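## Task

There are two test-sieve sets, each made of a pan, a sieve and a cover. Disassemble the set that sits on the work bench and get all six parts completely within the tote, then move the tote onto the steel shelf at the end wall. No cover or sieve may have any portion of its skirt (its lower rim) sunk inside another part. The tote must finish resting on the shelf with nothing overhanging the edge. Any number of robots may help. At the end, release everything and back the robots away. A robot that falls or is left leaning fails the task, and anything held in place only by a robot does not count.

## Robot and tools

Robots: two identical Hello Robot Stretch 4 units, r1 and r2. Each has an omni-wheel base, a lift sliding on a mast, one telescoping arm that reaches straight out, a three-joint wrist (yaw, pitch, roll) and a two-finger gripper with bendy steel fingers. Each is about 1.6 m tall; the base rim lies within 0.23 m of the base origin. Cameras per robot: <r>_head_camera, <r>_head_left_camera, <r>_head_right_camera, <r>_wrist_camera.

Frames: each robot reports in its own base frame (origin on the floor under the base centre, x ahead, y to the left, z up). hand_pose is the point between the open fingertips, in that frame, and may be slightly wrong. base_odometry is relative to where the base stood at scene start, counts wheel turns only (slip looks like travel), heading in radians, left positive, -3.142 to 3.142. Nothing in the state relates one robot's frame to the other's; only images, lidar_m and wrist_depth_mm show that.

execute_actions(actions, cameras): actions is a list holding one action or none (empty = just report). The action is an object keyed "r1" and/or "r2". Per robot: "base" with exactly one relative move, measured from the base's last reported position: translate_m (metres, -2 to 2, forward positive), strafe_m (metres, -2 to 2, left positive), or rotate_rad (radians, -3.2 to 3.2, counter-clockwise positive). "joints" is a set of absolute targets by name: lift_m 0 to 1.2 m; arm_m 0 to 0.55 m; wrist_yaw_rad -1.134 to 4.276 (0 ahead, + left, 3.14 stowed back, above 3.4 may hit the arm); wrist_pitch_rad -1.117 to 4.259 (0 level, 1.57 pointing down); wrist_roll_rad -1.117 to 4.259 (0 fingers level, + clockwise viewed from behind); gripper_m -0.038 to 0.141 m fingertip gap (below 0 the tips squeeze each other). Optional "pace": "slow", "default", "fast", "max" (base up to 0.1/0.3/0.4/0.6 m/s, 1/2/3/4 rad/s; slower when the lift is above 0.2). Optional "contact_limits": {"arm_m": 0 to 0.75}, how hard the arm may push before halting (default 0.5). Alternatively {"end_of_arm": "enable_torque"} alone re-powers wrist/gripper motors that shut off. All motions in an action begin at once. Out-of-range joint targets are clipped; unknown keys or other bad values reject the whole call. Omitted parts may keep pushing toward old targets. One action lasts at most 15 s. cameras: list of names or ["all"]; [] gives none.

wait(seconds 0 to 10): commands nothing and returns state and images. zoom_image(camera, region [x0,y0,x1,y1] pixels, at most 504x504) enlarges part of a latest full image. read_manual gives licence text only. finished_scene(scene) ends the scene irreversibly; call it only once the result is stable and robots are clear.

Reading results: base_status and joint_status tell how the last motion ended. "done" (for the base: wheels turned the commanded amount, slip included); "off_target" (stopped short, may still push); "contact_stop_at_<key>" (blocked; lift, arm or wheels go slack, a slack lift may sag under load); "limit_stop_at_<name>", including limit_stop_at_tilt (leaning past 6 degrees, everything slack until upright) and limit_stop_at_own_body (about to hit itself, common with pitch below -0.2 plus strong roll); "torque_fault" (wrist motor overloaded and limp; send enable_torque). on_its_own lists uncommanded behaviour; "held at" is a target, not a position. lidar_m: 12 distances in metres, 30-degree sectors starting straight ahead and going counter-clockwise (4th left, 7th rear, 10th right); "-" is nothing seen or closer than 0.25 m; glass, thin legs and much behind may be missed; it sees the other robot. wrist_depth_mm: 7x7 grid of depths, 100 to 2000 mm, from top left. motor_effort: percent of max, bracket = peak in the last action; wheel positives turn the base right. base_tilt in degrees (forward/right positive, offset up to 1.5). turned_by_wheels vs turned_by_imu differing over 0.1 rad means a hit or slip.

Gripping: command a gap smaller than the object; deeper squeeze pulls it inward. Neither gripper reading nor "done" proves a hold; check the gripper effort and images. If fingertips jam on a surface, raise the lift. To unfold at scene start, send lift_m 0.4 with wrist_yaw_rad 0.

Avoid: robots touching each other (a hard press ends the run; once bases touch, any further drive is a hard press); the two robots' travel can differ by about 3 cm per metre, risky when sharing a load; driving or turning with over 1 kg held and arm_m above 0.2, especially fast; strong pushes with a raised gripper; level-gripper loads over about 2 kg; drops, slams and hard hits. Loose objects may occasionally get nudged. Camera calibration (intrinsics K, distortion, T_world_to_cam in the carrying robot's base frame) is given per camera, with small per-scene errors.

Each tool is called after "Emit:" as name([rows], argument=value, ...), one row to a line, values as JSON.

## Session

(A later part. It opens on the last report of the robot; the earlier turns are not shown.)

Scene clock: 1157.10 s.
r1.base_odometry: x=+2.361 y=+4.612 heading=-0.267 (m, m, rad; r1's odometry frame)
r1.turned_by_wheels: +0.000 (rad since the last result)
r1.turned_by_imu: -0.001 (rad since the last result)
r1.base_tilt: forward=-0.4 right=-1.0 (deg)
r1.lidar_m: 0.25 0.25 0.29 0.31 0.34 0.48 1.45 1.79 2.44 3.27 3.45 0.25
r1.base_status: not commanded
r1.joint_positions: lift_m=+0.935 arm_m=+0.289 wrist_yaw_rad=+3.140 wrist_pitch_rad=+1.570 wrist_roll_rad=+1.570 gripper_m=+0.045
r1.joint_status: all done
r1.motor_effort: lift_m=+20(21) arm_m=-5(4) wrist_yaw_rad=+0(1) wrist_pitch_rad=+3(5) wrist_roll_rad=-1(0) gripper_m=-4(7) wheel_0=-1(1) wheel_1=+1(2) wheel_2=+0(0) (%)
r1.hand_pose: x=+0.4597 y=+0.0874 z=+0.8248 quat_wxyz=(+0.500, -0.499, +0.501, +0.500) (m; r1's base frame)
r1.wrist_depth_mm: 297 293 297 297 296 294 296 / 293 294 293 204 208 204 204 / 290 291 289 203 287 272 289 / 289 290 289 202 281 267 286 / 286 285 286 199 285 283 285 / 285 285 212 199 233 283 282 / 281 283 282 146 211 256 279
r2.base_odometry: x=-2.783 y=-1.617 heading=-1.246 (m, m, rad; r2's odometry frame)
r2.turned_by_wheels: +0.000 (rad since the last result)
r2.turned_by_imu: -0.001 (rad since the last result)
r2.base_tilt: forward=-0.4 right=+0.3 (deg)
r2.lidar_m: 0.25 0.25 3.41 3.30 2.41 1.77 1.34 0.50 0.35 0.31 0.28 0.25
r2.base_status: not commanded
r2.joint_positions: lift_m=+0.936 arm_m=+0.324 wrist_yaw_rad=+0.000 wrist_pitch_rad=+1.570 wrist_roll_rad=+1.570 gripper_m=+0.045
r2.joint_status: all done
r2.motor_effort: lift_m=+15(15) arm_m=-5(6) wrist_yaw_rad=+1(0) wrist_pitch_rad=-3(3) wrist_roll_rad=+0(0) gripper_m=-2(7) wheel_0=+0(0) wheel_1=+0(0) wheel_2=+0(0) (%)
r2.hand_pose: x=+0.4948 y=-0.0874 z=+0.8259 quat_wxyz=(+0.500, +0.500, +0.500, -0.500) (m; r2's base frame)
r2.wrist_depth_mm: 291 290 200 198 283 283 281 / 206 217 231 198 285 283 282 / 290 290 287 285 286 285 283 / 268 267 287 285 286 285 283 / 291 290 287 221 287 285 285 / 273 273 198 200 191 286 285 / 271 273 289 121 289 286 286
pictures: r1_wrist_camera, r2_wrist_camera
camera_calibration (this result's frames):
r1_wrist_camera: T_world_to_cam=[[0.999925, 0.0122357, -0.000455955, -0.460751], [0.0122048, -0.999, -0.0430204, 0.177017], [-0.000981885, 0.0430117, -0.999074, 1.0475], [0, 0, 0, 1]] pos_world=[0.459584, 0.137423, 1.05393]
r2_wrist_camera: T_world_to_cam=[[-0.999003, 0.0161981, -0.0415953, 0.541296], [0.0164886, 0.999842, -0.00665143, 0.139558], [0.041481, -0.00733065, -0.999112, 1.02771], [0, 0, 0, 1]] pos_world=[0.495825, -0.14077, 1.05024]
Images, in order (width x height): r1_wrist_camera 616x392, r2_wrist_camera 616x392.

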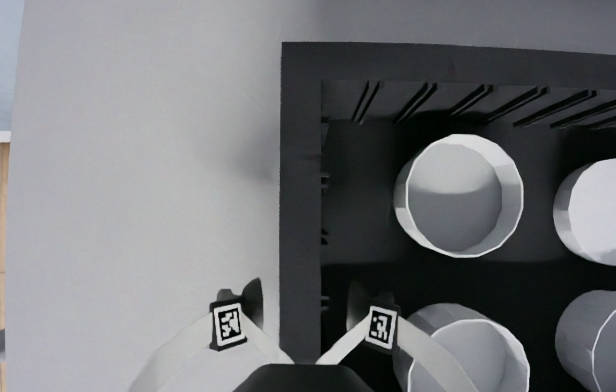

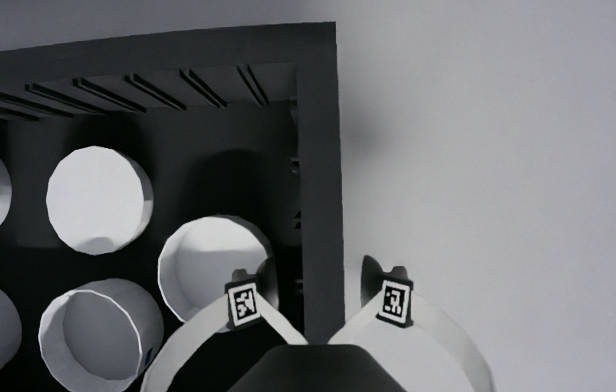

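Both grippers are clear of the flange. Lift away, then retract and back off.

Emit:
execute_actions([
  {"r1": {"joints": {"lift_m": 1.03}}, "r2": {"joints": {"lift_m": 1.03}}},
], cameras=[])

Emit:
execute_actions([
  {"r1": {"base": {"translate_m": -0.3}, "joints": {"arm_m": 0.0}}, "r2": {"base": {"translate_m": -0.3}, "joints": {"arm_m": 0.0}}},
], cameras=["r1_head_camera", "r2_head_camera"])

Emit:
zoom_image(camera="r1_head_camera", region=[60, 230, 300, 420])

Emit:
zoom_image(camera="r2_head_camera", region=[120, 220, 360, 410])

Scene clock: 1164.90 s.
r1.base_odometry: x=+2.361 y=+4.612 heading=-0.267 (m, m, rad; r1's odometry frame)
r1.turned_by_wheels: +0.000 (rad since the last result)
r1.turned_by_imu: -0.001 (rad since the last result)
r1.base_tilt: forward=-0.4 right=-1.0 (deg)
r1.lidar_m: 0.25 0.25 0.32 0.32 0.36 0.51 1.44 1.78 2.45 3.29 3.40 0.25
r1.base_status: not commanded
r1.joint_positions: lift_m=+1.030 arm_m=+0.289 wrist_yaw_rad=+3.140 wrist_pitch_rad=+1.570 wrist_roll_rad=+1.570 gripper_m=+0.045
r1.joint_status: all done
r1.motor_effort: lift_m=+24(21) arm_m=-5(5) wrist_yaw_rad=+0(0) wrist_pitch_rad=+3(3) wrist_roll_rad=-1(2) gripper_m=-6(4) wheel_0=-1(1) wheel_1=+2(2) wheel_2=+0(0) (%)
r1.hand_pose: x=+0.4597 y=+0.0874 z=+0.9195 quat_wxyz=(+0.500, -0.499, +0.501, +0.500) (m; r1's base frame)
r1.wrist_depth_mm: 445 389 389 389 389 392 389 / 559 384 384 387 389 389 389 / 946 384 389 347 364 353 345 / 1118 379 387 379 364 377 357 / 931 379 379 377 377 379 368 / 798 379 212 377 334 373 357 / 1098 373 373 146 256 373 357
r2.base_odometry: x=-2.783 y=-1.617 heading=-1.246 (m, m, rad; r2's odometry frame)
r2.turned_by_wheels: +0.000 (rad since the last result)
r2.turned_by_imu: -0.001 (rad since the last result)
r2.base_tilt: forward=-0.4 right=+0.3 (deg)
r2.lidar_m: 0.25 0.25 3.40 3.27 2.38 1.74 1.36 0.51 0.33 0.29 0.29 0.25
r2.base_status: not commanded
r2.joint_positions: lift_m=+1.030 arm_m=+0.324 wrist_yaw_rad=+0.000 wrist_pitch_rad=+1.570 wrist_roll_rad=+1.570 gripper_m=+0.045
r2.joint_status: all done
r2.motor_effort: lift_m=+21(22) arm_m=-4(5) wrist_yaw_rad=+1(0) wrist_pitch_rad=-2(3) wrist_roll_rad=+0(0) gripper_m=+0(2) wheel_0=+0(0) wheel_1=+0(0) wheel_2=+0(0) (%)
r2.hand_pose: x=+0.4948 y=-0.0874 z=+0.9194 quat_wxyz=(+0.500, +0.500, +0.500, -0.500) (m; r2's base frame)
r2.wrist_depth_mm: 387 384 382 382 377 377 375 / 389 384 296 379 379 375 375 / 370 384 382 379 379 377 377 / 370 364 382 384 382 379 377 / 389 384 382 357 379 379 377 / 366 370 197 294 191 379 377 / 377 353 364 121 382 379 382
pictures: none
No camera images: the call's "cameras" was empty. Leave "cameras" out to get every camera's image.

Scene clock: 1167.37 s.
r1.base_odometry: x=+2.072 y=+4.691 heading=-0.267 (m, m, rad; r1's odometry frame)
r1.turned_by_wheels: +0.000 (rad since the last result)
r1.turned_by_imu: -0.002 (rad since the last result)
r1.base_tilt: forward=-0.4 right=-1.0 (deg)
r1.lidar_m: 0.49 0.48 0.36 0.31 0.35 0.49 1.38 1.44 2.04 3.34 3.43 3.45
r1.base_status: done
r1.joint_positions: lift_m=+1.030 arm_m=+0.002 wrist_yaw_rad=+3.140 wrist_pitch_rad=+1.570 wrist_roll_rad=+1.570 gripper_m=+0.045
r1.joint_status: all done
r1.motor_effort: lift_m=+23(23) arm_m=-5(3) wrist_yaw_rad=+0(0) wrist_pitch_rad=+3(2) wrist_roll_rad=-2(0) gripper_m=-5(4) wheel_0=-1(5) wheel_1=-3(7) wheel_2=+1(14) (%)
r1.hand_pose: x=+0.1723 y=+0.0874 z=+0.9195 quat_wxyz=(+0.500, -0.500, +0.500, +0.500) (m; r1's base frame)
r1.wrist_depth_mm: 449 449 455 455 452 442 439 / 621 627 634 640 634 603 591 / 1060 1042 1025 1042 1060 1060 1042 / 1138 1118 960 1118 1160 1118 1138 / 1118 1098 904 946 1118 1098 1138 / 1118 1118 213 904 1098 1098 1118 / 1118 544 1118 146 647 1098 1098
r2.base_odometry: x=-2.879 y=-1.333 heading=-1.246 (m, m, rad; r2's odometry frame)
r2.turned_by_wheels: +0.000 (rad since the last result)
r2.turned_by_imu: -0.001 (rad since the last result)
r2.base_tilt: forward=-0.4 right=+0.4 (deg)
r2.lidar_m: 0.48 3.46 3.39 3.32 1.98 1.44 1.37 0.47 0.32 0.28 0.32 0.45
r2.base_status: done
r2.joint_positions: lift_m=+1.030 arm_m=+0.001 wrist_yaw_rad=+0.000 wrist_pitch_rad=+1.570 wrist_roll_rad=+1.570 gripper_m=+0.045
r2.joint_status: all done
r2.motor_effort: lift_m=+21(21) arm_m=-4(3) wrist_yaw_rad=+2(1) wrist_pitch_rad=-2(1) wrist_roll_rad=-1(0) gripper_m=-2(4) wheel_0=-1(4) wheel_1=+2(6) wheel_2=-1(8) (%)
r2.hand_pose: x=+0.1718 y=-0.0874 z=+0.9194 quat_wxyz=(+0.500, +0.500, +0.500, -0.500) (m; r2's base frame)
r2.wrist_depth_mm: 459 462 480 492 492 484 500 / 597 691 723 732 750 750 732 / 1098 1160 1138 1160 1160 1160 1138 / 1205 1182 1182 1182 946 1138 1160 / 1205 1182 1182 976 931 1138 1160 / 1205 1205 198 1182 191 1160 1138 / 1205 1205 1182 121 1182 1160 1160
pictures: r1_head_camera, r2_head_camera
Images, in order (width x height): r1_head_camera 420x560, r2_head_camera 420x560.

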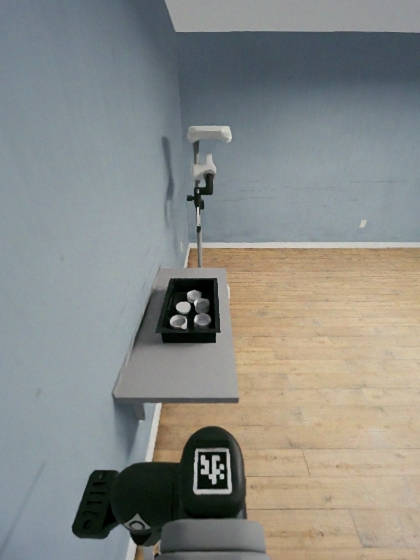

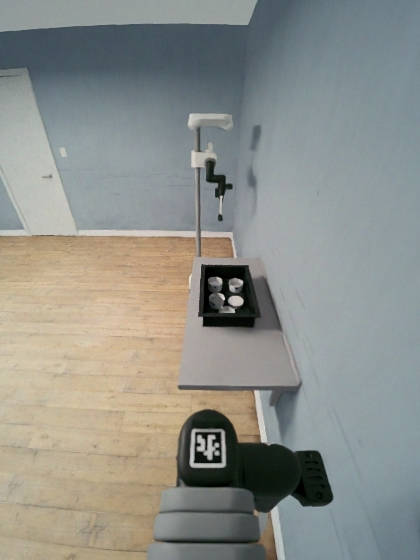

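Region (60, 230, 300, 420) of r1_head_camera's 420x560 image, scaled by 2.100, with more detail than that image has; it fills the top 399 rows of this view, and the rest is white.

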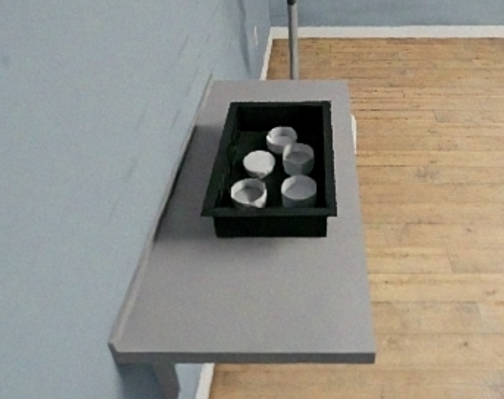

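Region (120, 220, 360, 410) of r2_head_camera's 420x560 image, scaled by 2.100, with more detail than that image has; it fills the top 399 rows of this view, and the rest is white.

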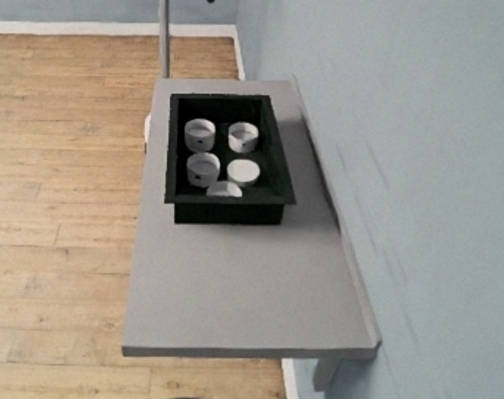

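Emit:
zoom_image(camera="r2_head_camera", region=[195, 260, 265, 330])

Region (195, 260, 265, 330) of r2_head_camera's 420x560 image, scaled by 7.200, with more detail than that image has.

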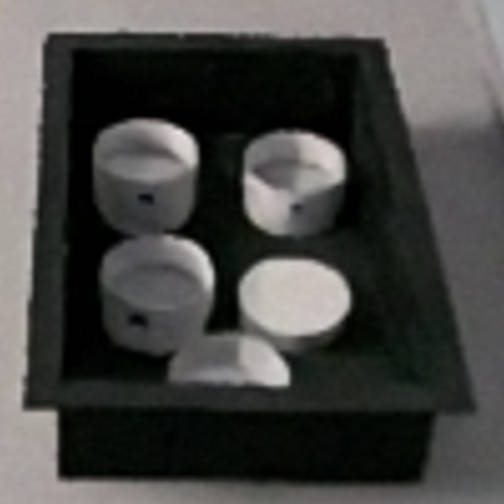

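Emit:
finished_scene(scene=1)

The scene is finished: the task was done.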